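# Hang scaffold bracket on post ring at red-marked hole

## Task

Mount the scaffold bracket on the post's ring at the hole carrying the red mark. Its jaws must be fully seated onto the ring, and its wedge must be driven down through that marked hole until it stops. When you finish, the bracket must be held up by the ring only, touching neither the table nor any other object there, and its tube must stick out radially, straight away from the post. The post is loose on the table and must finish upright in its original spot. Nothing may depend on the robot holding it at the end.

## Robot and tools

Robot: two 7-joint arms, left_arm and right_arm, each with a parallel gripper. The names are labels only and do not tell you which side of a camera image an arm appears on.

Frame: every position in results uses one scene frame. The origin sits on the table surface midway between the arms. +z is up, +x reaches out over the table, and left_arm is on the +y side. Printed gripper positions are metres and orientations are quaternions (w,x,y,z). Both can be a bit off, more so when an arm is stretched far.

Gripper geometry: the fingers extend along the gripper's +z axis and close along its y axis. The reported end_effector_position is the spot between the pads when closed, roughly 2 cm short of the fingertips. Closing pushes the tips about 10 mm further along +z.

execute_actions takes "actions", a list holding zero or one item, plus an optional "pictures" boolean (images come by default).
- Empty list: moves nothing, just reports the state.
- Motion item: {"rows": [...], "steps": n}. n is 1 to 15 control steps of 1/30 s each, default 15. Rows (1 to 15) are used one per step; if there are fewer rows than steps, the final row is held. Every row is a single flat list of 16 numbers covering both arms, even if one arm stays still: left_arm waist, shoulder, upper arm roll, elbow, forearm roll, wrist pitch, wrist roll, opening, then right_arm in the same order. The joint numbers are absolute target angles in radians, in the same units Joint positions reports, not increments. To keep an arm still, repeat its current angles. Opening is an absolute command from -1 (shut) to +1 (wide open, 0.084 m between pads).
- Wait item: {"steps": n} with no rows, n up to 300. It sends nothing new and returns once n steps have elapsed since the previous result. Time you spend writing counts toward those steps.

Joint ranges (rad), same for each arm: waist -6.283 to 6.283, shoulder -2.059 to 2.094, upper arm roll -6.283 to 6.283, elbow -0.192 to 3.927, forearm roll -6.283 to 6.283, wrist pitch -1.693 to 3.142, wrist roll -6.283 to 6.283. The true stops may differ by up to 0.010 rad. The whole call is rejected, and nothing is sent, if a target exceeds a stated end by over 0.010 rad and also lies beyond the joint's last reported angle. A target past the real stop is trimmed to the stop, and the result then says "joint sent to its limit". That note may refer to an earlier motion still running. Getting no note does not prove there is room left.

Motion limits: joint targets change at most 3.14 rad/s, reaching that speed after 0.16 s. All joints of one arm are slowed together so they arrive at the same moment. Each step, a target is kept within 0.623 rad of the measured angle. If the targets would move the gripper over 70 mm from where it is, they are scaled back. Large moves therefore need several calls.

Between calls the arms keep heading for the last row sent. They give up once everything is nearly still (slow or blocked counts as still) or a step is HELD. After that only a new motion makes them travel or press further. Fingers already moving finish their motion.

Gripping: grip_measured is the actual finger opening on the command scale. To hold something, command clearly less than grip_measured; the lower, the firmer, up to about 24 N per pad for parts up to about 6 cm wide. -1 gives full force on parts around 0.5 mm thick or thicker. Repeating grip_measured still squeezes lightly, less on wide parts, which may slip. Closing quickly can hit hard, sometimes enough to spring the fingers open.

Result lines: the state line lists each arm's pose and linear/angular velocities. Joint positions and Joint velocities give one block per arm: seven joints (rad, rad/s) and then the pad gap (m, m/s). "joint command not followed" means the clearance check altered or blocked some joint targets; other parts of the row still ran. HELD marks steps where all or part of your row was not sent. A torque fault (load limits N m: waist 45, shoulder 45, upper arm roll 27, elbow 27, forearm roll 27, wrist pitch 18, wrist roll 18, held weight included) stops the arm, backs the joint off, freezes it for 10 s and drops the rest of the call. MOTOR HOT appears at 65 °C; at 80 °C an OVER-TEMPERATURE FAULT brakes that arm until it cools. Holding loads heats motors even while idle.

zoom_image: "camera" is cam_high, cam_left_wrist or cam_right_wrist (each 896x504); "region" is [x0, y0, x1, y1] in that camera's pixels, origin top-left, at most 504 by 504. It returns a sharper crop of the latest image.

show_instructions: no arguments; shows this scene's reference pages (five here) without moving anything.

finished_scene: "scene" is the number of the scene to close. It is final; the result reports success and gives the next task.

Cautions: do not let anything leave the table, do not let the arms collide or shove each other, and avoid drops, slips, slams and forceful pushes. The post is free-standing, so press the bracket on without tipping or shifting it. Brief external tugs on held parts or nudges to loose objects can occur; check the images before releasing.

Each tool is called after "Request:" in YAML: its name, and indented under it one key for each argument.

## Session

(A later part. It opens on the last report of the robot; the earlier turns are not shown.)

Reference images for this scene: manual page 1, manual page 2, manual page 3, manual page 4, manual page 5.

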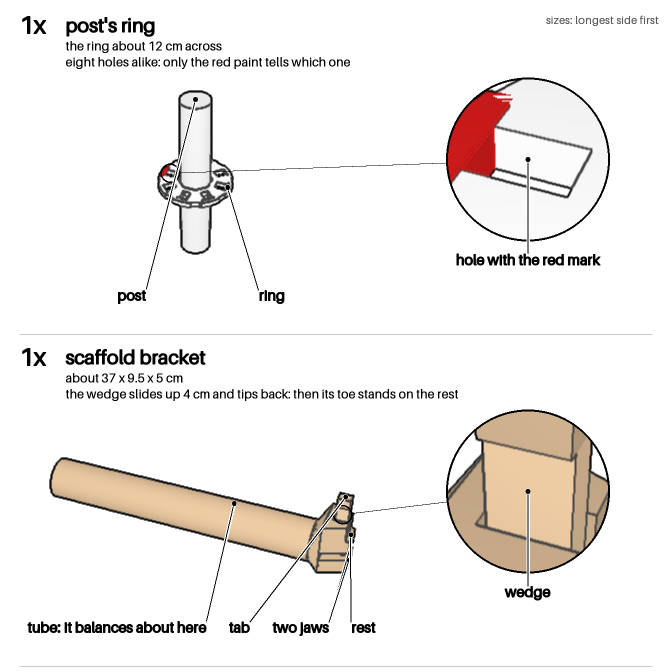

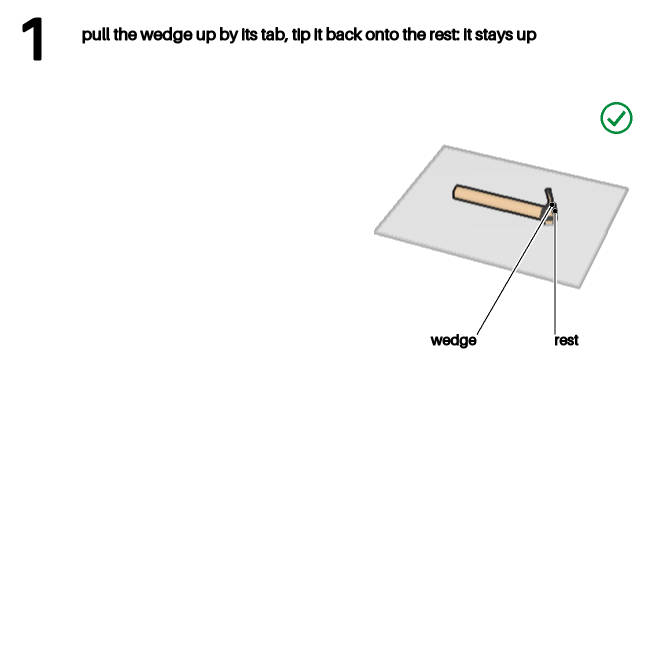

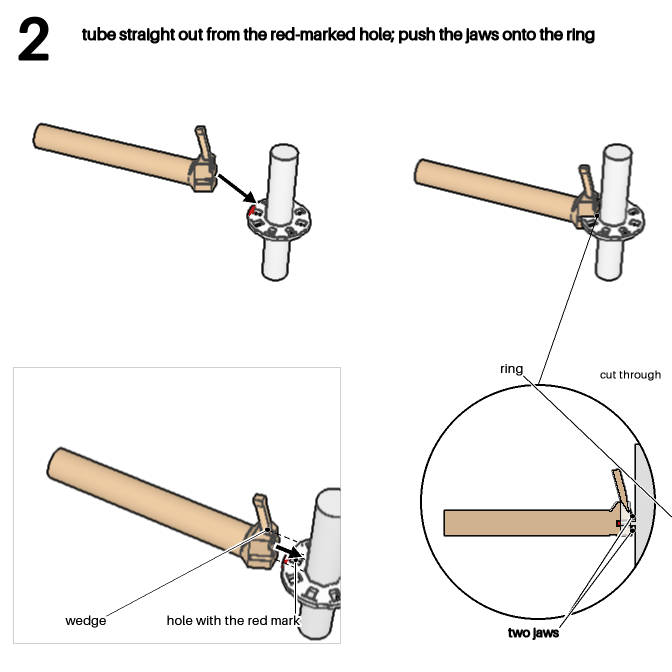

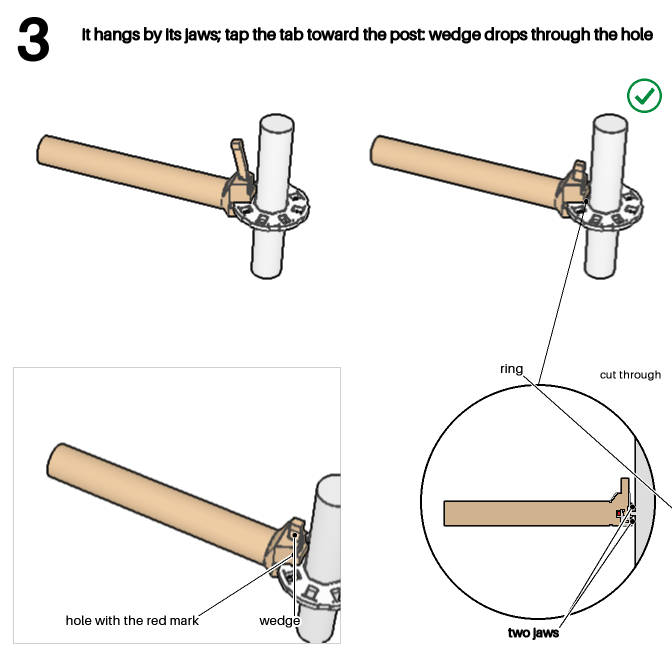

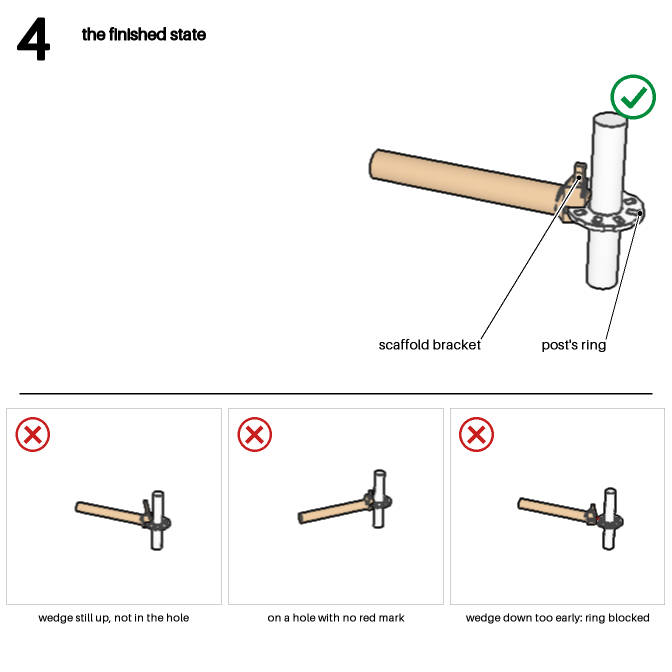

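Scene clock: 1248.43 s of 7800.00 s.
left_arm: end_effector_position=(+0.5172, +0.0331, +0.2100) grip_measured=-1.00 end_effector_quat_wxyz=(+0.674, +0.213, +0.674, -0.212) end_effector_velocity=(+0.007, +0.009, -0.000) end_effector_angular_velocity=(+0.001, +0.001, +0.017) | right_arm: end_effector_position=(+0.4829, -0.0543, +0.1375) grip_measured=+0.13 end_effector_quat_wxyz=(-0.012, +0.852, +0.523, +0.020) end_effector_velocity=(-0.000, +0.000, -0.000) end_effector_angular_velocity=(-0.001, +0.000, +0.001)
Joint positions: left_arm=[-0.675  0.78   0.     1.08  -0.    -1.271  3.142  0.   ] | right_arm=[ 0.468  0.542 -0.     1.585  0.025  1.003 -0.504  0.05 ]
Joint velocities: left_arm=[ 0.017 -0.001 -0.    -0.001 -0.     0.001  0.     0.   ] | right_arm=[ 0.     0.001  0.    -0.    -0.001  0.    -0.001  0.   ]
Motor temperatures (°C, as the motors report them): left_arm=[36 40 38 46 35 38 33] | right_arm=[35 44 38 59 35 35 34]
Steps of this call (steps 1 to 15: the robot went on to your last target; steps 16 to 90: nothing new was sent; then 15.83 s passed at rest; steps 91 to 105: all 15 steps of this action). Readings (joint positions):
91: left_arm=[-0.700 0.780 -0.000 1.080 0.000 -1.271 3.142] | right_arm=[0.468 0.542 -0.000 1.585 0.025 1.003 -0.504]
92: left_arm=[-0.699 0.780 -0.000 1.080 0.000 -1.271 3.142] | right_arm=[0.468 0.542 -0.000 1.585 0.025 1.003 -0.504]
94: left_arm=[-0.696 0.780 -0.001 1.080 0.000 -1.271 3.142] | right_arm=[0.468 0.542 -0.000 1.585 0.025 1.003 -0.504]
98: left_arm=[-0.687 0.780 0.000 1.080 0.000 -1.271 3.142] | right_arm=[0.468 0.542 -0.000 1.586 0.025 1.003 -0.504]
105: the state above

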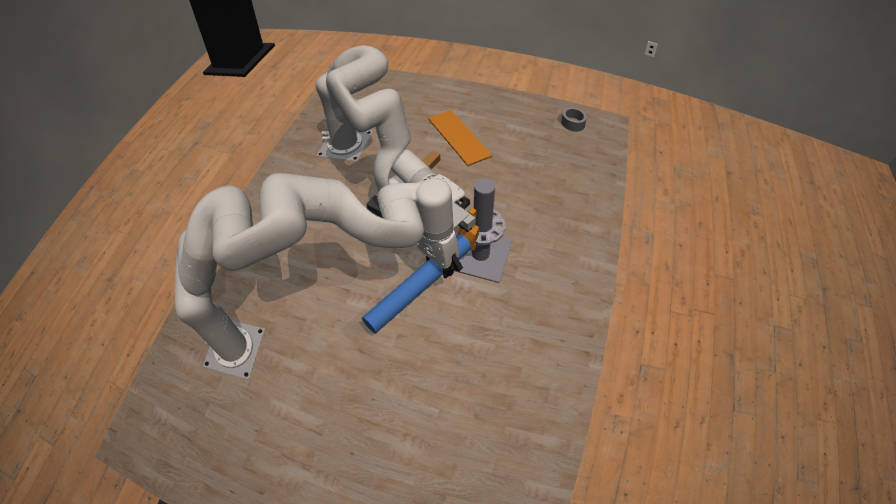

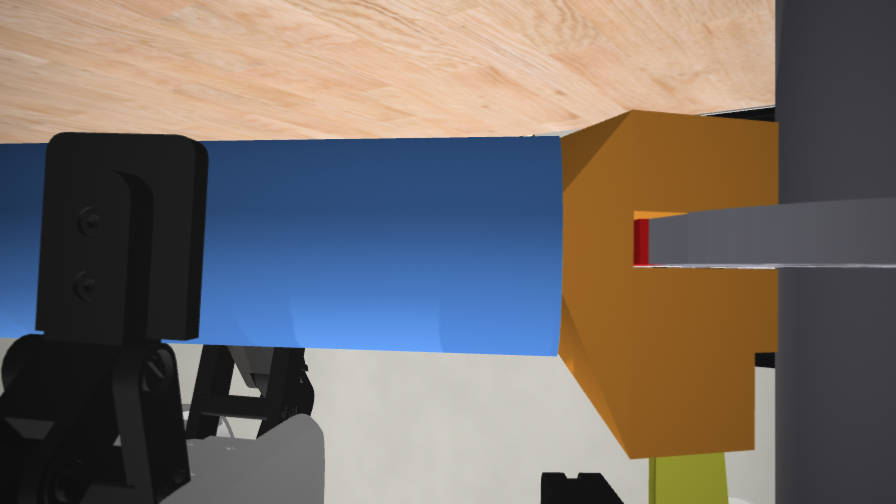

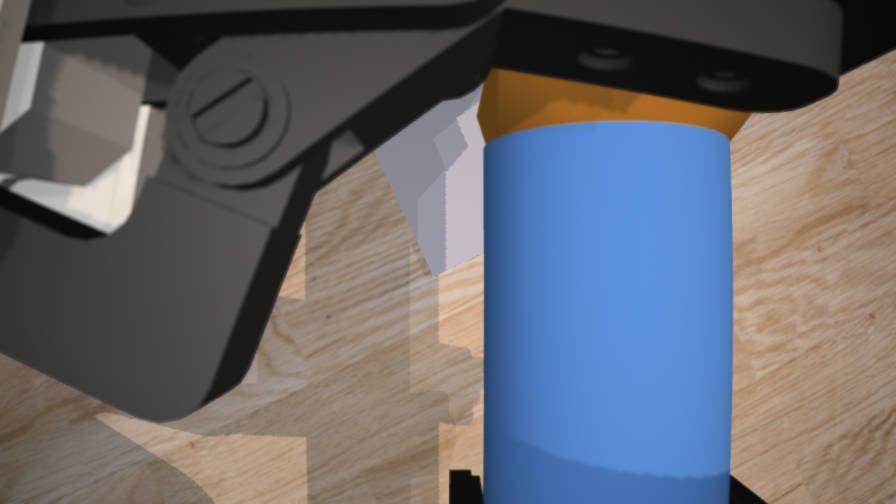

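Request:
execute_actions:
  actions:
    - {"rows":[[-0.678,0.78,0,1.0796,0,-1.2712,3.1416,-1,0.4676,0.5418,0,1.5855,0.0248,1.0029,-0.5036,-1],[-0.682,0.7721,0,1.0601,0,-1.2828,3.1416,-1,0.4676,0.5418,0,1.5855,0.0248,1.0029,-0.5036,-1],[-0.682,0.7641,0,1.0405,0,-1.2944,3.1416,-1,0.4676,0.5418,0,1.5855,0.0248,1.0029,-0.5036,-1],[-0.682,0.7522,0,1.0112,0,-1.3118,3.1416,-1,0.4676,0.5418,0,1.5855,0.0248,1.0029,-0.5036,-1],[-0.682,0.7403,0,0.9819,0,-1.3291,3.1416,-1,0.4676,0.5418,0,1.5855,0.0248,1.0029,-0.5036,-1],[-0.682,0.7284,0,0.9519,0,-1.3473,3.1416,-1,0.4676,0.5418,0,1.5855,0.0248,1.0029,-0.5036,-1],[-0.680,0.7165,0,0.9204,0,-1.3669,3.1416,-1,0.4676,0.5418,0,1.5855,0.0248,1.0029,-0.5036,-1],[-0.676,0.7046,0,0.8889,0,-1.3865,3.1416,-1,0.4676,0.5418,0,1.5855,0.0248,1.0029,-0.5036,-1],[-0.672,0.6927,0,0.8574,0,-1.4061,3.1416,-1,0.4676,0.5418,0,1.5855,0.0248,1.0029,-0.5036,-1],[-0.668,0.6848,0,0.8364,0,-1.4192,3.1416,-1,0.4676,0.5418,0,1.5855,0.0248,1.0029,-0.5036,-1],[-0.664,0.6769,0,0.8154,0,-1.4323,3.1416,-1,0.4676,0.5418,0,1.5855,0.0248,1.0029,-0.5036,-1]],"steps":15}

Scene clock: 1266.53 s of 7800.00 s.
left_arm: end_effector_position=(+0.4676, +0.0748, +0.2091) grip_measured=-1.00 end_effector_quat_wxyz=(+0.675, +0.210, +0.676, -0.209) end_effector_velocity=(-0.040, +0.058, +0.006) end_effector_angular_velocity=(-0.005, -0.011, +0.042) | right_arm: end_effector_position=(+0.4829, -0.0543, +0.1375) grip_measured=+0.13 end_effector_quat_wxyz=(-0.012, +0.852, +0.523, +0.020) end_effector_velocity=(+0.001, -0.001, +0.000) end_effector_angular_velocity=(+0.001, -0.000, -0.002)
Joint positions: left_arm=[-0.666  0.685  0.001  0.835 -0.    -1.419  3.142  0.   ] | right_arm=[ 0.468  0.542 -0.     1.585  0.025  1.003 -0.504  0.05 ]
Joint velocities: left_arm=[ 0.038 -0.094  0.004 -0.238 -0.    -0.157 -0.001  0.   ] | right_arm=[-0.002 -0.001  0.     0.     0.    -0.    -0.    -0.   ]
Motor temperatures (°C, as the motors report them): left_arm=[36 40 38 46 35 38 33] | right_arm=[35 44 38 59 35 35 34]
Steps of this call (steps 1 to 15: the robot went on to your last target; steps 16 to 90: nothing new was sent; then 14.60 s passed at rest; steps 91 to 105: all 15 steps of this action). Readings (joint positions):
91: left_arm=[-0.674 0.780 0.000 1.080 -0.000 -1.271 3.142] | right_arm=[0.468 0.542 -0.000 1.585 0.025 1.003 -0.504]
92: left_arm=[-0.675 0.780 0.000 1.079 -0.000 -1.271 3.142] | right_arm=[0.468 0.542 -0.000 1.585 0.025 1.003 -0.504]
94: left_arm=[-0.678 0.775 0.001 1.069 -0.000 -1.278 3.142] | right_arm=[0.468 0.542 -0.000 1.585 0.025 1.003 -0.504]
98: left_arm=[-0.681 0.745 -0.001 0.994 0.000 -1.322 3.142] | right_arm=[0.468 0.542 -0.000 1.585 0.025 1.003 -0.504]
105: the state above

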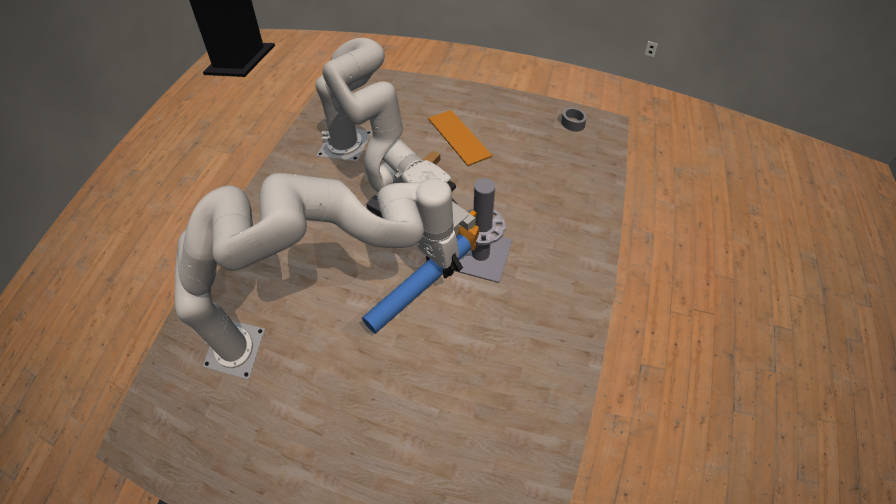

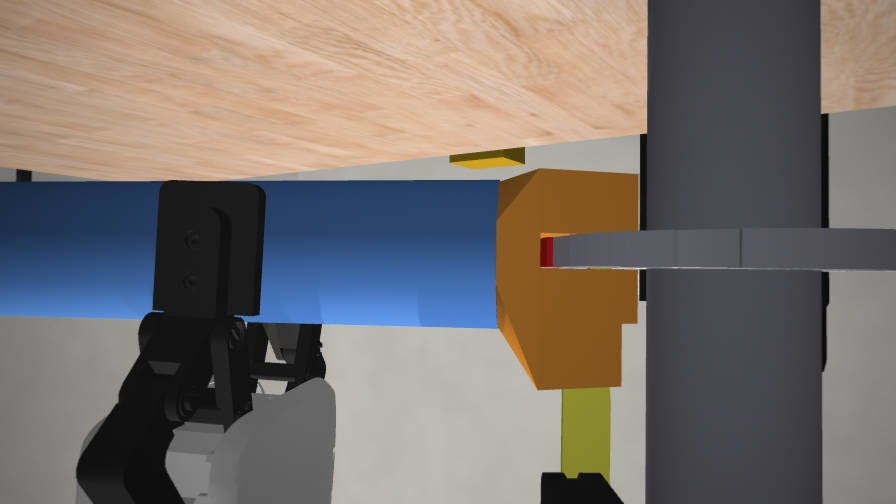

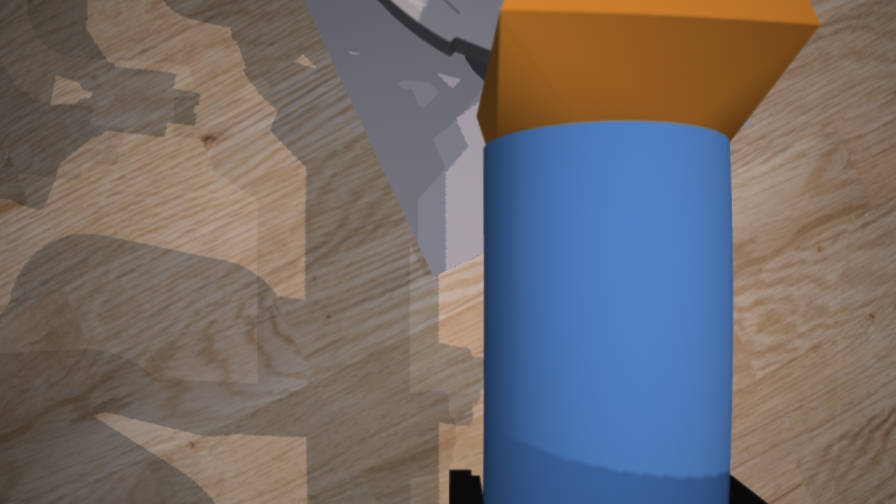

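Request:
execute_actions:
  actions:
    - {"rows":[[-0.664,0.6603,0,0.8096,0,-1.4215,3.1416,-1,0.4676,0.5418,0,1.5855,0.0248,1.0029,-0.5036,-1],[-0.664,0.6436,0,0.8038,0,-1.4107,3.1416,-1,0.4676,0.5418,0,1.5855,0.0248,1.0029,-0.5036,-1],[-0.664,0.6270,0,0.7980,0,-1.3998,3.1416,-1,0.4676,0.5418,0,1.5855,0.0248,1.0029,-0.5036,-1],[-0.664,0.6104,0,0.7922,0,-1.3890,3.1416,-1,0.4676,0.5418,0,1.5855,0.0248,1.0029,-0.5036,-1],[-0.664,0.5937,0,0.7863,0,-1.3782,3.1416,-1,0.4676,0.5418,0,1.5855,0.0248,1.0029,-0.5036,-1],[-0.664,0.5771,0,0.7805,0,-1.3674,3.1416,-1,0.4676,0.5418,0,1.5855,0.0248,1.0029,-0.5036,-1],[-0.664,0.5604,0,0.7747,0,-1.3565,3.1416,-1,0.4676,0.5418,0,1.5855,0.0248,1.0029,-0.5036,-1],[-0.664,0.5438,0,0.7689,0,-1.3457,3.1416,-1,0.4676,0.5418,0,1.5855,0.0248,1.0029,-0.5036,-1]],"steps":15}

Scene clock: 1281.80 s of 7800.00 s.
left_arm: end_effector_position=(+0.4636, +0.0784, +0.2491) grip_measured=-1.00 end_effector_quat_wxyz=(+0.676, +0.209, +0.675, -0.209) end_effector_velocity=(-0.002, +0.003, -0.003) end_effector_angular_velocity=(+0.019, +0.026, +0.002) | right_arm: end_effector_position=(+0.4829, -0.0543, +0.1375) grip_measured=+0.13 end_effector_quat_wxyz=(-0.012, +0.852, +0.523, +0.020) end_effector_velocity=(-0.001, +0.001, +0.000) end_effector_angular_velocity=(-0.000, -0.000, +0.002)
Joint positions: left_arm=[-0.664  0.547 -0.     0.77   0.    -1.348  3.142  0.   ] | right_arm=[ 0.468  0.542 -0.     1.585  0.025  1.003 -0.504  0.05 ]
Joint velocities: left_arm=[ 0.001 -0.027  0.001 -0.027 -0.     0.033  0.     0.   ] | right_arm=[ 0.001 -0.     0.001  0.    -0.001 -0.     0.     0.   ]
Motor temperatures (°C, as the motors report them): left_arm=[36 40 38 45 35 38 33] | right_arm=[35 44 38 59 35 35 34]
Steps of this call (steps 1 to 30: the robot went on to your last target; steps 31 to 90: nothing new was sent; then 11.77 s passed at rest; steps 91 to 105: all 15 steps of this action). Readings (joint positions):
91: left_arm=[-0.664 0.677 0.000 0.815 -0.000 -1.432 3.142] | right_arm=[0.468 0.542 -0.000 1.585 0.025 1.003 -0.504]
92: left_arm=[-0.664 0.674 0.000 0.814 0.000 -1.430 3.142] | right_arm=[0.468 0.542 0.000 1.585 0.025 1.003 -0.504]
94: left_arm=[-0.664 0.658 0.000 0.807 -0.000 -1.419 3.142] | right_arm=[0.468 0.542 -0.000 1.586 0.025 1.003 -0.504]
98: left_arm=[-0.664 0.600 -0.000 0.789 0.000 -1.383 3.142] | right_arm=[0.468 0.542 -0.000 1.585 0.025 1.003 -0.504]
105: the state above

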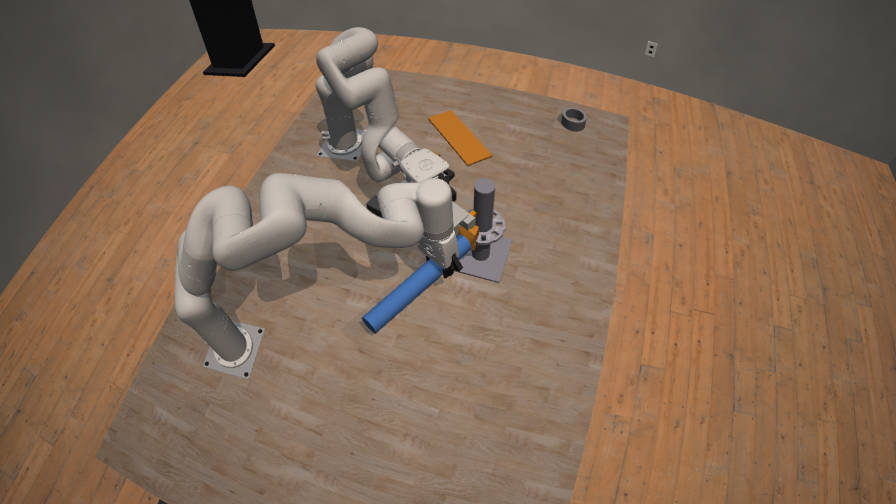

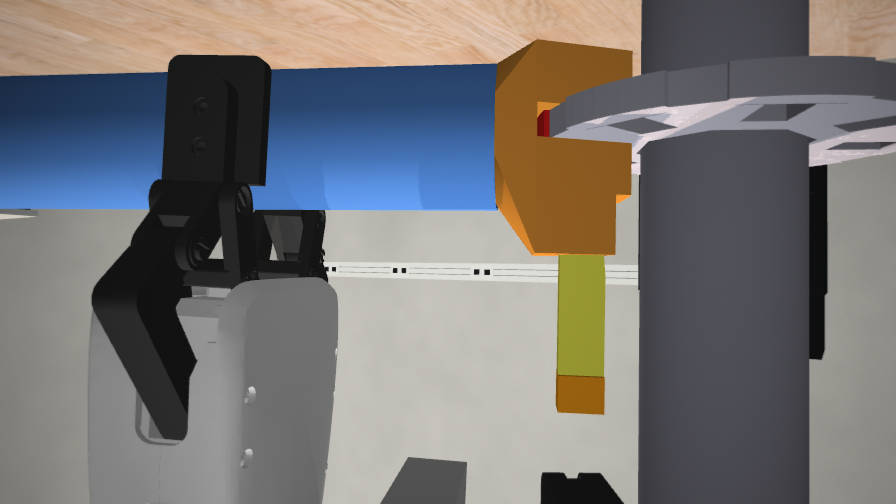

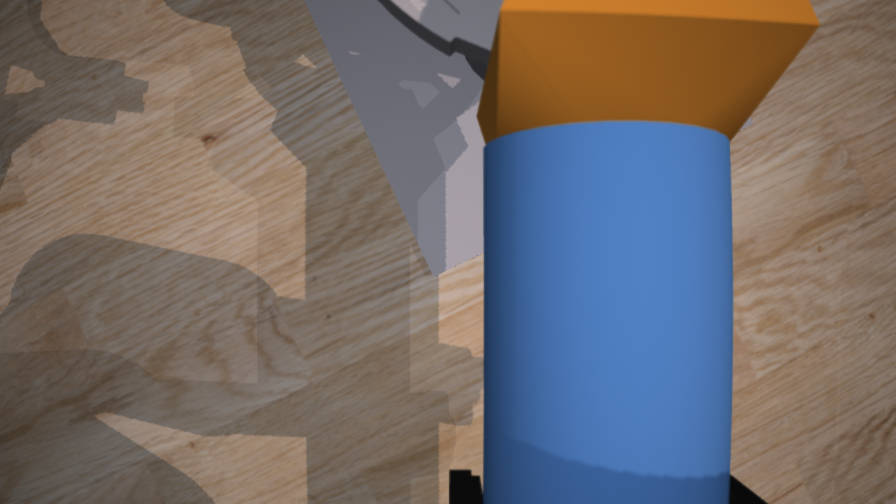

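Request:
zoom_image:
  camera: "cam_left_wrist"
  region: [480, 20, 896, 260]

Request:
zoom_image:
  camera: "cam_high"
  region: [420, 170, 540, 290]

Region (480, 20, 896, 260) of cam_left_wrist's 896x504 image, scaled by 1.212, with more detail than that image has; it fills the top 291 rows of this view, and the rest is white.

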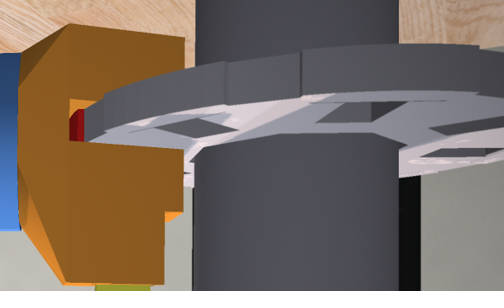

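Region (420, 170, 540, 290) of cam_high's 896x504 image, scaled by 4.200, with more detail than that image has.

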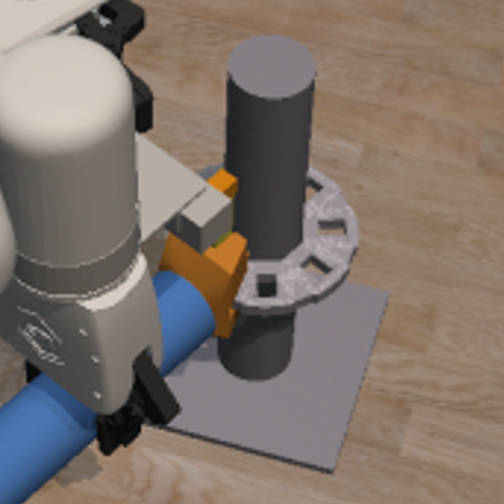

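Request:
execute_actions:
  actions:
    - {"rows":[[-0.664,0.5438,0,0.7689,0,-1.3457,3.1416,-1,0.4680,0.5434,0,1.5879,0.0247,1.0038,-0.5032,-1],[-0.664,0.5438,0,0.7689,0,-1.3457,3.1416,-1,0.4684,0.5449,0,1.5903,0.0247,1.0047,-0.5028,-1]],"steps":15}

Scene clock: 1340.80 s of 7800.00 s.
left_arm: end_effector_position=(+0.4635, +0.0784, +0.2500) grip_measured=-1.00 end_effector_quat_wxyz=(+0.676, +0.209, +0.676, -0.209) end_effector_velocity=(+0.000, -0.000, +0.000) end_effector_angular_velocity=(-0.000, -0.001, +0.000) | right_arm: end_effector_position=(+0.4836, -0.0534, +0.1376) grip_measured=+0.13 end_effector_quat_wxyz=(-0.012, +0.852, +0.523, +0.020) end_effector_velocity=(+0.003, +0.004, +0.004) end_effector_angular_velocity=(+0.010, -0.011, +0.002)
Joint positions: left_arm=[-0.664  0.544  0.     0.769  0.    -1.346  3.142  0.   ] | right_arm=[ 0.468  0.545 -0.     1.591  0.025  1.004 -0.503  0.05 ]
Joint velocities: left_arm=[ 0.    -0.    -0.     0.001 -0.    -0.     0.001  0.   ] | right_arm=[ 0.001 -0.     0.002  0.008  0.001 -0.006 -0.    -0.   ]
Motor temperatures (°C, as the motors report them): left_arm=[36 40 38 45 35 38 33] | right_arm=[35 44 38 60 35 36 34]
Steps of this call (steps 1 to 15: the robot went on to your last target; steps 16 to 90: nothing new was sent; then 55.50 s passed at rest; steps 91 to 105: all 15 steps of this action). Readings (joint positions):
91: left_arm=[-0.664 0.544 0.000 0.769 -0.000 -1.346 3.142] | right_arm=[0.468 0.542 -0.000 1.586 0.025 1.003 -0.504]
92: left_arm=[-0.664 0.544 0.000 0.769 -0.000 -1.346 3.142] | right_arm=[0.468 0.542 -0.000 1.586 0.025 1.003 -0.504]
94: left_arm=[-0.664 0.544 0.000 0.769 0.000 -1.346 3.142] | right_arm=[0.468 0.543 -0.000 1.588 0.025 1.005 -0.503]
98: left_arm=[-0.664 0.544 -0.000 0.769 -0.000 -1.346 3.142] | right_arm=[0.468 0.544 -0.000 1.589 0.025 1.006 -0.503]
105: the state above

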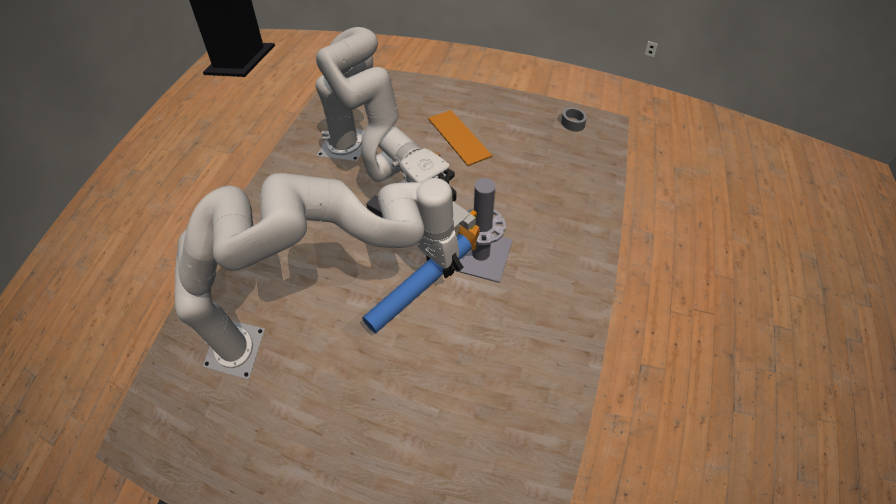

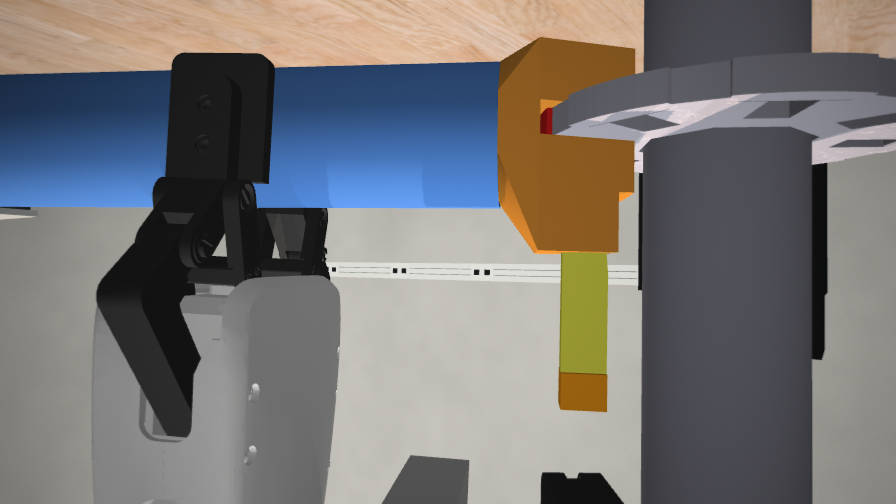

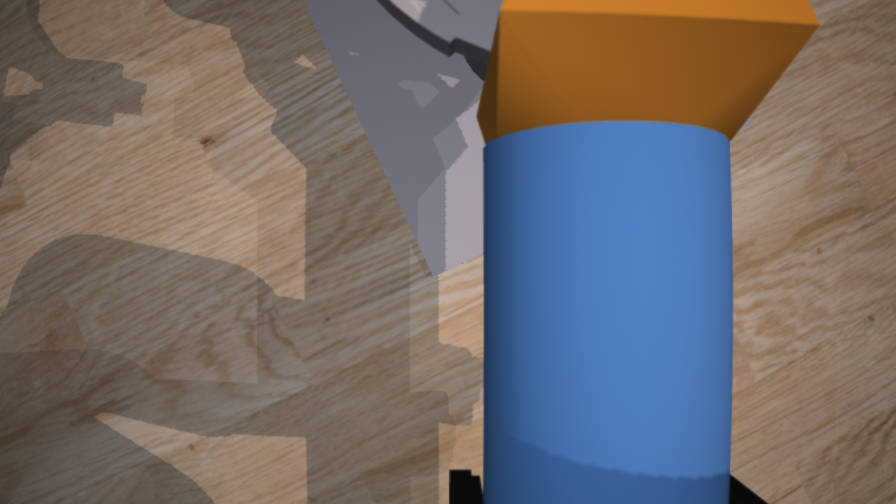

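Request:
execute_actions:
  actions:
    - {"rows":[[-0.664,0.5438,0,0.7689,0,-1.3457,3.1416,-1,0.4680,0.5434,0,1.5879,0.0247,1.0038,-0.5032,-1],[-0.664,0.5438,0,0.7689,0,-1.3457,3.1416,-1,0.4680,0.5434,0,1.5879,0.0247,1.0038,-0.5032,-1],[-0.664,0.5438,0,0.7689,0,-1.3457,3.1416,-1,0.4673,0.5442,0,1.5892,0.0247,1.0043,-0.5040,-1],[-0.664,0.5438,0,0.7689,0,-1.3457,3.1416,-1,0.4673,0.5442,0,1.5892,0.0247,1.0043,-0.5040,-1],[-0.664,0.5438,0,0.7689,0,-1.3457,3.1416,-1,0.4666,0.5450,0,1.5904,0.0247,1.0047,-0.5047,-1],[-0.664,0.5438,0,0.7689,0,-1.3457,3.1416,-1,0.4666,0.5450,0,1.5904,0.0247,1.0047,-0.5047,-1],[-0.664,0.5438,0,0.7689,0,-1.3457,3.1416,-1,0.4658,0.5458,0,1.5917,0.0247,1.0052,-0.5055,-1],[-0.664,0.5438,0,0.7689,0,-1.3457,3.1416,-1,0.4658,0.5458,0,1.5917,0.0247,1.0052,-0.5055,-1],[-0.664,0.5438,0,0.7689,0,-1.3457,3.1416,-1,0.4651,0.5466,0,1.5930,0.0247,1.0056,-0.5062,-1],[-0.664,0.5438,0,0.7689,0,-1.3457,3.1416,-1,0.4651,0.5466,0,1.5930,0.0247,1.0056,-0.5062,-1],[-0.664,0.5438,0,0.7689,0,-1.3457,3.1416,-1,0.4644,0.5474,0,1.5943,0.0247,1.0061,-0.5070,-1]],"steps":15}

Scene clock: 1383.10 s of 7800.00 s.
left_arm: end_effector_position=(+0.4635, +0.0784, +0.2500) grip_measured=-1.00 end_effector_quat_wxyz=(+0.676, +0.209, +0.676, -0.209) end_effector_velocity=(-0.000, -0.000, -0.000) end_effector_angular_velocity=(-0.001, +0.001, -0.000) | right_arm: end_effector_position=(+0.4842, -0.0540, +0.1373) grip_measured=+0.13 end_effector_quat_wxyz=(-0.012, +0.852, +0.524, +0.019) end_effector_velocity=(+0.002, -0.001, -0.000) end_effector_angular_velocity=(-0.001, +0.000, -0.000)
Joint positions: left_arm=[-0.664  0.544  0.     0.769 -0.    -1.346  3.142  0.   ] | right_arm=[ 0.466  0.547  0.001  1.593  0.025  1.007 -0.507  0.05 ]
Joint velocities: left_arm=[ 0.     0.    -0.001 -0.    -0.    -0.    -0.001  0.   ] | right_arm=[-0.003  0.004 -0.     0.005 -0.001  0.003 -0.003  0.   ]
Motor temperatures (°C, as the motors report them): left_arm=[36 40 38 45 35 38 33] | right_arm=[35 45 38 60 35 35 34]
Steps of this call (steps 1 to 15: the robot went on to your last target; steps 16 to 90: nothing new was sent; then 38.80 s passed at rest; steps 91 to 105: all 15 steps of this action). Readings (joint positions):
91: left_arm=[-0.664 0.544 0.000 0.769 0.000 -1.346 3.142] | right_arm=[0.468 0.545 0.000 1.590 0.025 1.005 -0.503]
92: left_arm=[-0.664 0.544 -0.000 0.769 0.000 -1.346 3.142] | right_arm=[0.468 0.545 0.000 1.590 0.025 1.004 -0.503]
94: left_arm=[-0.664 0.544 -0.000 0.769 0.000 -1.346 3.142] | right_arm=[0.468 0.544 0.000 1.589 0.025 1.004 -0.503]
98: left_arm=[-0.664 0.544 -0.000 0.769 -0.000 -1.346 3.142] | right_arm=[0.467 0.545 0.001 1.590 0.025 1.005 -0.505]
105: the state above

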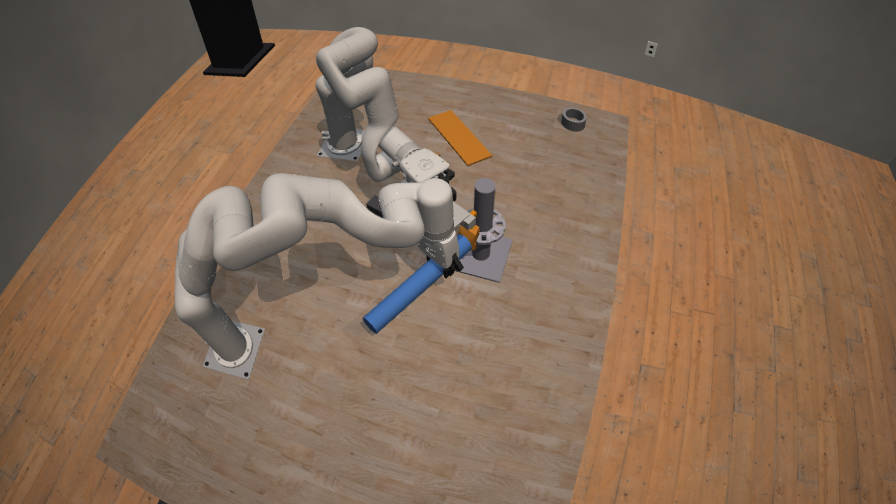

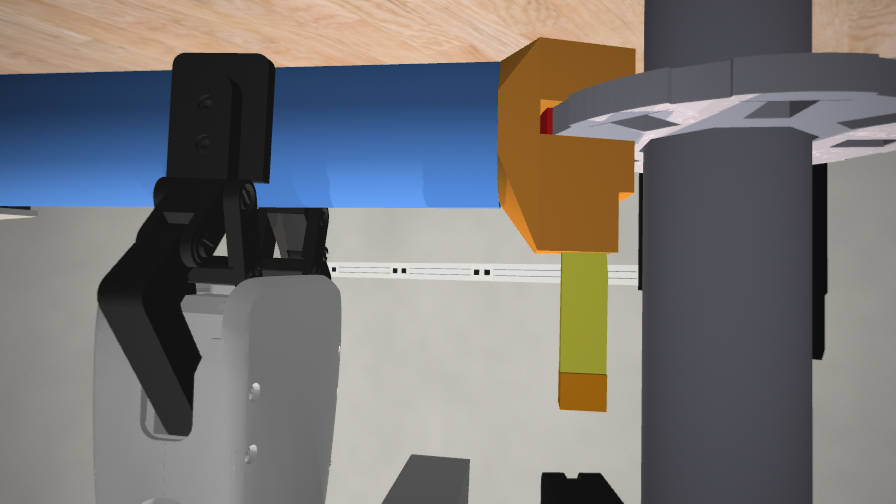

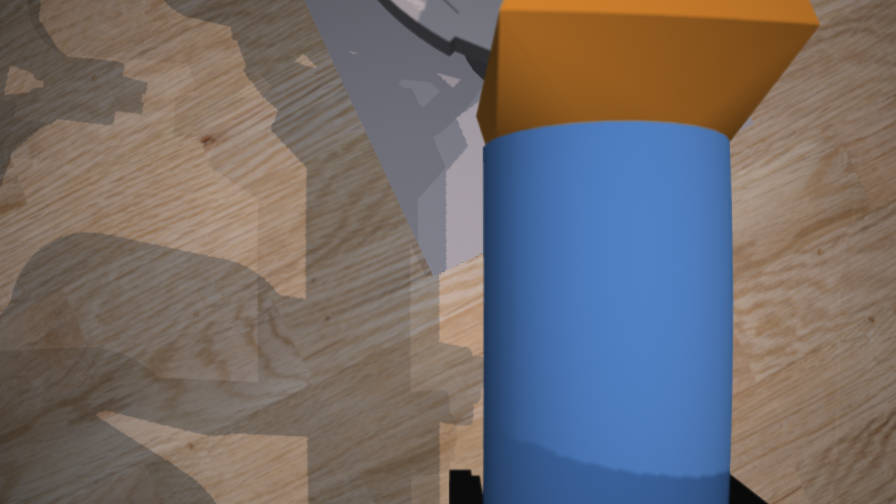

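Request:
execute_actions:
  actions:
    - {"rows":[[-0.664,0.5438,0,0.7689,0,-1.3457,3.1416,-1,0.4658,0.5458,0,1.5917,0.0247,1.0052,-0.5055,-1],[-0.664,0.5438,0,0.7689,0,-1.3457,3.1416,-1,0.4666,0.5450,0,1.5904,0.0247,1.0047,-0.5047,-1],[-0.664,0.5438,0,0.7689,0,-1.3457,3.1416,-1,0.4673,0.5442,0,1.5892,0.0247,1.0043,-0.5040,-1],[-0.664,0.5438,0,0.7689,0,-1.3457,3.1416,-1,0.4680,0.5434,0,1.5879,0.0247,1.0038,-0.5032,-1],[-0.664,0.5438,0,0.7689,0,-1.3457,3.1416,-1,0.4687,0.5426,0,1.5866,0.0247,1.0033,-0.5025,-1],[-0.664,0.5438,0,0.7689,0,-1.3457,3.1416,-1,0.4687,0.5426,0,1.5866,0.0247,1.0033,-0.5025,-1],[-0.664,0.5438,0,0.7689,0,-1.3457,3.1416,-1,0.4695,0.5418,0,1.5854,0.0247,1.0029,-0.5017,-1],[-0.664,0.5438,0,0.7689,0,-1.3457,3.1416,-1,0.4695,0.5418,0,1.5854,0.0247,1.0029,-0.5017,-1],[-0.664,0.5438,0,0.7689,0,-1.3457,3.1416,-1,0.4702,0.5410,0,1.5841,0.0247,1.0024,-0.5010,-1],[-0.664,0.5438,0,0.7689,0,-1.3457,3.1416,-1,0.4702,0.5410,0,1.5841,0.0247,1.0024,-0.5010,-1],[-0.664,0.5438,0,0.7689,0,-1.3457,3.1416,-1,0.4709,0.5402,0,1.5828,0.0247,1.0020,-0.5002,-1]],"steps":15}

Scene clock: 1407.23 s of 7800.00 s.
left_arm: end_effector_position=(+0.4635, +0.0784, +0.2500) grip_measured=-1.00 end_effector_quat_wxyz=(+0.676, +0.209, +0.676, -0.209) end_effector_velocity=(+0.000, +0.000, +0.000) end_effector_angular_velocity=(-0.001, -0.001, +0.001) | right_arm: end_effector_position=(+0.4813, -0.0530, +0.1372) grip_measured=+0.13 end_effector_quat_wxyz=(-0.012, +0.852, +0.523, +0.019) end_effector_velocity=(-0.002, +0.001, +0.000) end_effector_angular_velocity=(-0.001, -0.001, +0.003)
Joint positions: left_arm=[-0.664  0.544 -0.     0.769  0.    -1.346  3.142  0.   ] | right_arm=[ 0.471  0.541  0.     1.583  0.025  1.002 -0.501  0.05 ]
Joint velocities: left_arm=[ 0.001 -0.     0.     0.001 -0.    -0.     0.     0.   ] | right_arm=[ 0.004 -0.005  0.    -0.007 -0.002 -0.002  0.002  0.   ]
Motor temperatures (°C, as the motors report them): left_arm=[36 40 38 45 35 38 33] | right_arm=[35 45 38 59 35 35 34]
Steps of this call (steps 1 to 15: the robot went on to your last target; steps 16 to 90: nothing new was sent; then 20.63 s passed at rest; steps 91 to 105: all 15 steps of this action). Readings (joint positions):
91: left_arm=[-0.664 0.544 0.000 0.769 -0.000 -1.346 3.142] | right_arm=[0.464 0.547 -0.000 1.594 0.025 1.006 -0.507]
92: left_arm=[-0.664 0.544 0.000 0.769 0.000 -1.346 3.142] | right_arm=[0.465 0.547 -0.000 1.594 0.025 1.006 -0.507]
94: left_arm=[-0.664 0.544 0.000 0.769 -0.000 -1.346 3.142] | right_arm=[0.466 0.546 -0.001 1.592 0.025 1.005 -0.505]
98: left_arm=[-0.664 0.544 0.000 0.769 -0.000 -1.346 3.142] | right_arm=[0.468 0.543 -0.000 1.588 0.025 1.004 -0.503]
105: the state above

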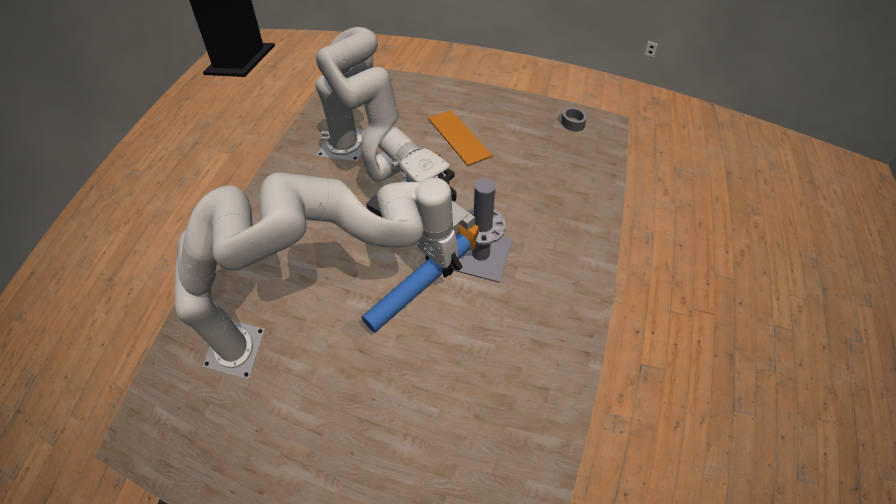

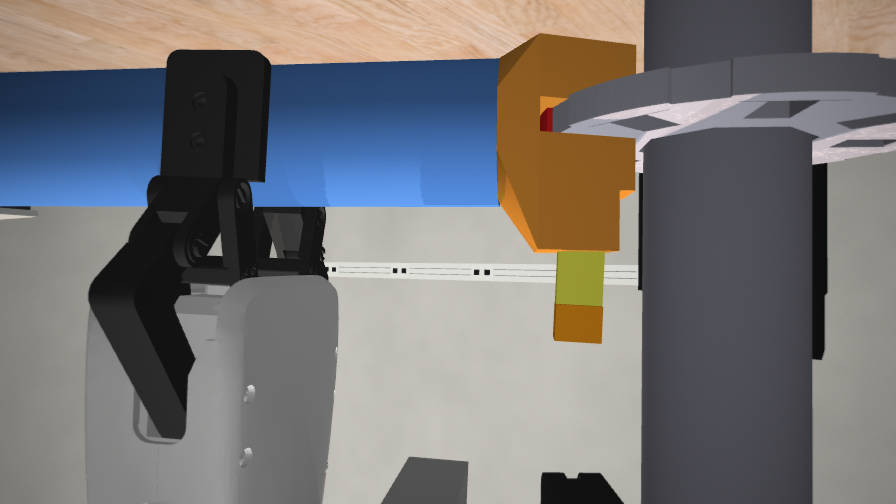

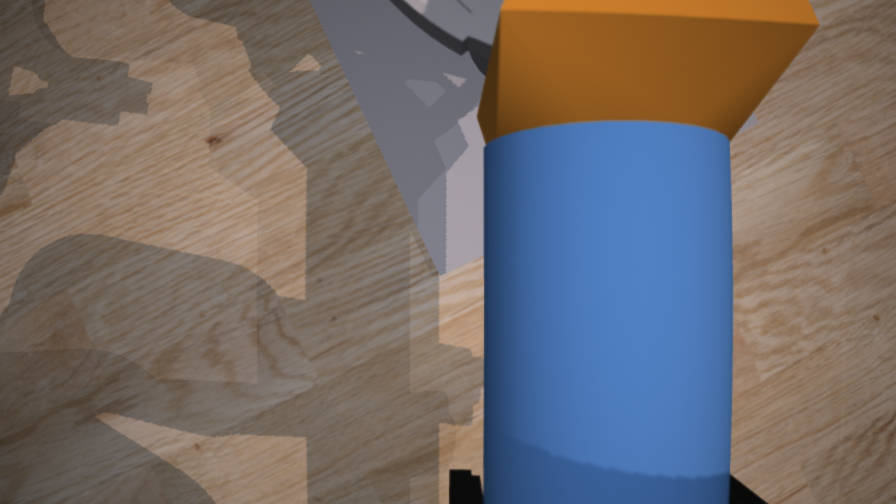

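Request:
execute_actions:
  actions:
    - {"rows":[[-0.660,0.5587,0,0.7737,0,-1.3559,3.1416,-1,0.4709,0.5402,0,1.5828,0.0247,1.0020,-0.5002,-1],[-0.656,0.5736,0,0.7784,0,-1.3660,3.1416,-1,0.4709,0.5402,0,1.5828,0.0247,1.0020,-0.5002,-1],[-0.652,0.5885,0,0.7832,0,-1.3762,3.1416,-1,0.4709,0.5402,0,1.5828,0.0247,1.0020,-0.5002,-1],[-0.648,0.6034,0,0.7879,0,-1.3863,3.1416,-1,0.4709,0.5402,0,1.5828,0.0247,1.0020,-0.5002,-1],[-0.648,0.6125,0,0.8099,0,-1.3733,3.1416,-1,0.4709,0.5402,0,1.5828,0.0247,1.0020,-0.5002,-1],[-0.648,0.6215,0,0.8320,0,-1.3603,3.1416,-1,0.4709,0.5402,0,1.5828,0.0247,1.0020,-0.5002,-1],[-0.648,0.6306,0,0.8540,0,-1.3474,3.1416,-1,0.4709,0.5402,0,1.5828,0.0247,1.0020,-0.5002,-1],[-0.648,0.6396,0,0.8761,0,-1.3344,3.1416,-1,0.4709,0.5402,0,1.5828,0.0247,1.0020,-0.5002,-1],[-0.648,0.6487,0,0.8981,0,-1.3214,3.1416,-1,0.4709,0.5402,0,1.5828,0.0247,1.0020,-0.5002,-1],[-0.648,0.6587,0,0.9212,0,-1.3082,3.1416,-1,0.4709,0.5402,0,1.5828,0.0247,1.0020,-0.5002,-1],[-0.648,0.6687,0,0.9444,0,-1.2951,3.1416,-1,0.4709,0.5402,0,1.5828,0.0247,1.0020,-0.5002,-1],[-0.648,0.6786,0,0.9675,0,-1.2819,3.1416,-1,0.4709,0.5402,0,1.5828,0.0247,1.0020,-0.5002,-1],[-0.648,0.6886,0,0.9907,0,-1.2688,3.1416,-1,0.4709,0.5402,0,1.5828,0.0247,1.0020,-0.5002,-1],[-0.648,0.6986,0,1.0138,0,-1.2556,3.1416,-1,0.4709,0.5402,0,1.5828,0.0247,1.0020,-0.5002,-1]],"steps":15}
  pictures: false

Request:
execute_actions:
  actions:
    - {"steps":12}

Scene clock: 1460.43 s of 7800.00 s.
left_arm: end_effector_position=(+0.5057, +0.0617, +0.2325) grip_measured=-1.00 end_effector_quat_wxyz=(+0.677, +0.204, +0.677, -0.204) end_effector_velocity=(+0.142, -0.093, -0.001) end_effector_angular_velocity=(-0.002, -0.002, +0.002) | right_arm: end_effector_position=(+0.4813, -0.0530, +0.1375) grip_measured=+0.13 end_effector_quat_wxyz=(-0.012, +0.852, +0.523, +0.020) end_effector_velocity=(+0.000, -0.000, +0.000) end_effector_angular_velocity=(-0.000, -0.000, +0.002)
Joint positions: left_arm=[-0.648  0.671 -0.     0.953  0.    -1.29   3.142  0.   ] | right_arm=[ 0.471  0.54   0.     1.583  0.025  1.002 -0.5    0.05 ]
Joint velocities: left_arm=[ 0.001  0.288  0.001  0.657  0.     0.366 -0.001  0.   ] | right_arm=[-0.     0.     0.     0.    -0.     0.    -0.002 -0.   ]
Motor temperatures (°C, as the motors report them): left_arm=[36 40 38 45 35 38 33] | right_arm=[35 45 38 59 35 34 34]
Steps of this call (steps 1 to 15: the robot went on to your last target; steps 16 to 90: nothing new was sent; then 49.70 s passed at rest; steps 91 to 105: all 15 steps of this action). Readings (joint positions):
91: left_arm=[-0.664 0.544 -0.000 0.769 0.000 -1.346 3.142] | right_arm=[0.471 0.540 0.000 1.583 0.025 1.002 -0.500]
92: left_arm=[-0.663 0.546 -0.000 0.770 0.000 -1.348 3.142] | right_arm=[0.471 0.540 0.000 1.583 0.025 1.002 -0.500]
94: left_arm=[-0.659 0.561 -0.001 0.776 0.000 -1.359 3.142] | right_arm=[0.471 0.540 -0.000 1.583 0.025 1.002 -0.500]
98: left_arm=[-0.650 0.606 0.001 0.808 -0.000 -1.365 3.142] | right_arm=[0.471 0.540 0.000 1.583 0.025 1.002 -0.500]
105: the state above

Scene clock: 1460.83 s of 7800.00 s.
left_arm: end_effector_position=(+0.5187, +0.0535, +0.2320) grip_measured=-1.00 end_effector_quat_wxyz=(+0.677, +0.204, +0.677, -0.204) end_effector_velocity=(+0.002, -0.001, +0.001) end_effector_angular_velocity=(-0.002, -0.002, +0.000) | right_arm: end_effector_position=(+0.4813, -0.0530, +0.1375) grip_measured=+0.13 end_effector_quat_wxyz=(-0.012, +0.852, +0.523, +0.020) end_effector_velocity=(-0.000, +0.000, +0.001) end_effector_angular_velocity=(+0.002, -0.000, -0.002)
Joint positions: left_arm=[-0.648  0.698 -0.     1.013  0.    -1.256  3.142  0.   ] | right_arm=[ 0.471  0.54   0.     1.583  0.025  1.002 -0.5    0.05 ]
Joint velocities: left_arm=[ 0.     0.004  0.     0.01   0.     0.004 -0.     0.   ] | right_arm=[ 0.    -0.001 -0.     0.     0.002 -0.     0.001  0.   ]
Motor temperatures (°C, as the motors report them): left_arm=[36 40 38 45 35 38 33] | right_arm=[35 45 38 59 35 34 34]
Steps of this call (steps 1 to 12: the robot went on to your last target). Readings (joint positions):
1: left_arm=[-0.648 0.680 -0.000 0.973 0.000 -1.279 3.142] | right_arm=[0.471 0.540 0.000 1.583 0.025 1.002 -0.500]
2: left_arm=[-0.648 0.686 -0.000 0.987 0.000 -1.271 3.142] | right_arm=[0.471 0.540 0.000 1.583 0.025 1.002 -0.500]
4: left_arm=[-0.648 0.693 -0.000 1.002 0.000 -1.263 3.142] | right_arm=[0.471 0.540 -0.000 1.583 0.025 1.002 -0.500]
8: left_arm=[-0.648 0.697 -0.000 1.010 0.000 -1.257 3.142] | right_arm=[0.471 0.540 0.000 1.583 0.025 1.002 -0.500]
12: the state above

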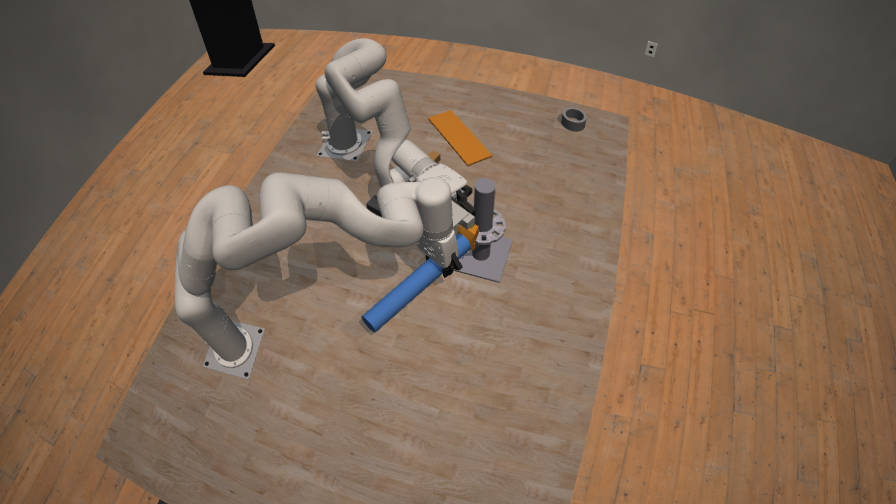

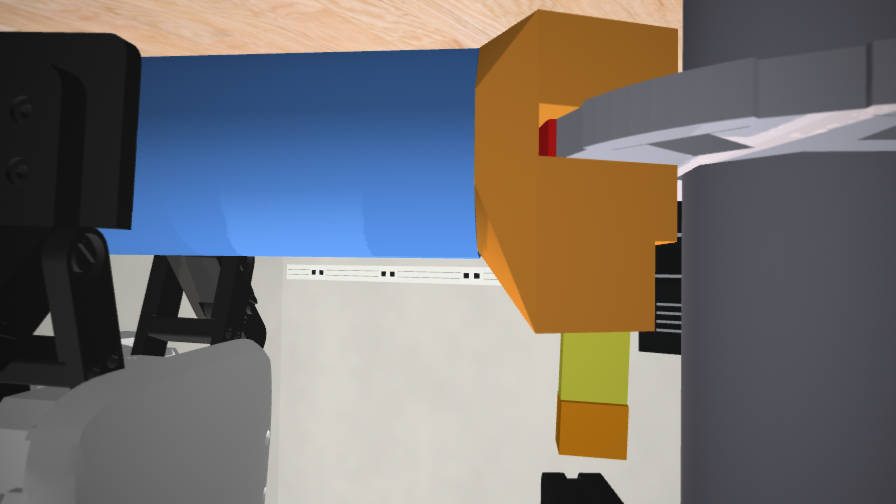

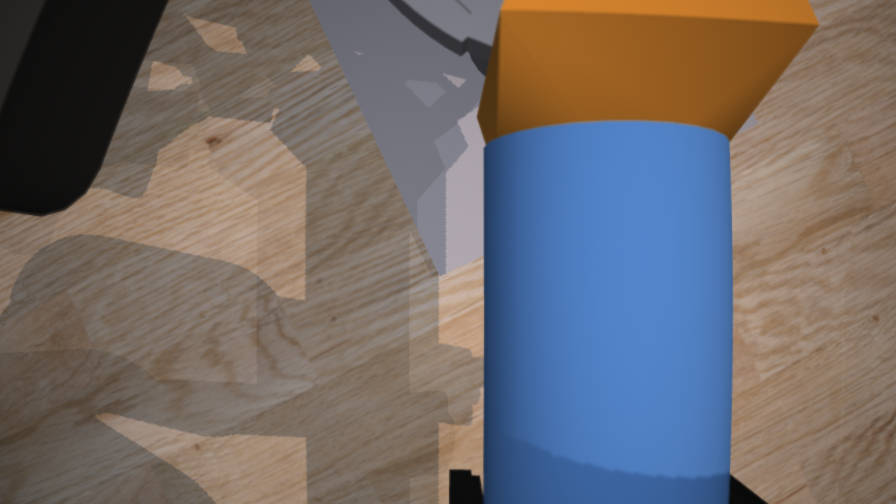

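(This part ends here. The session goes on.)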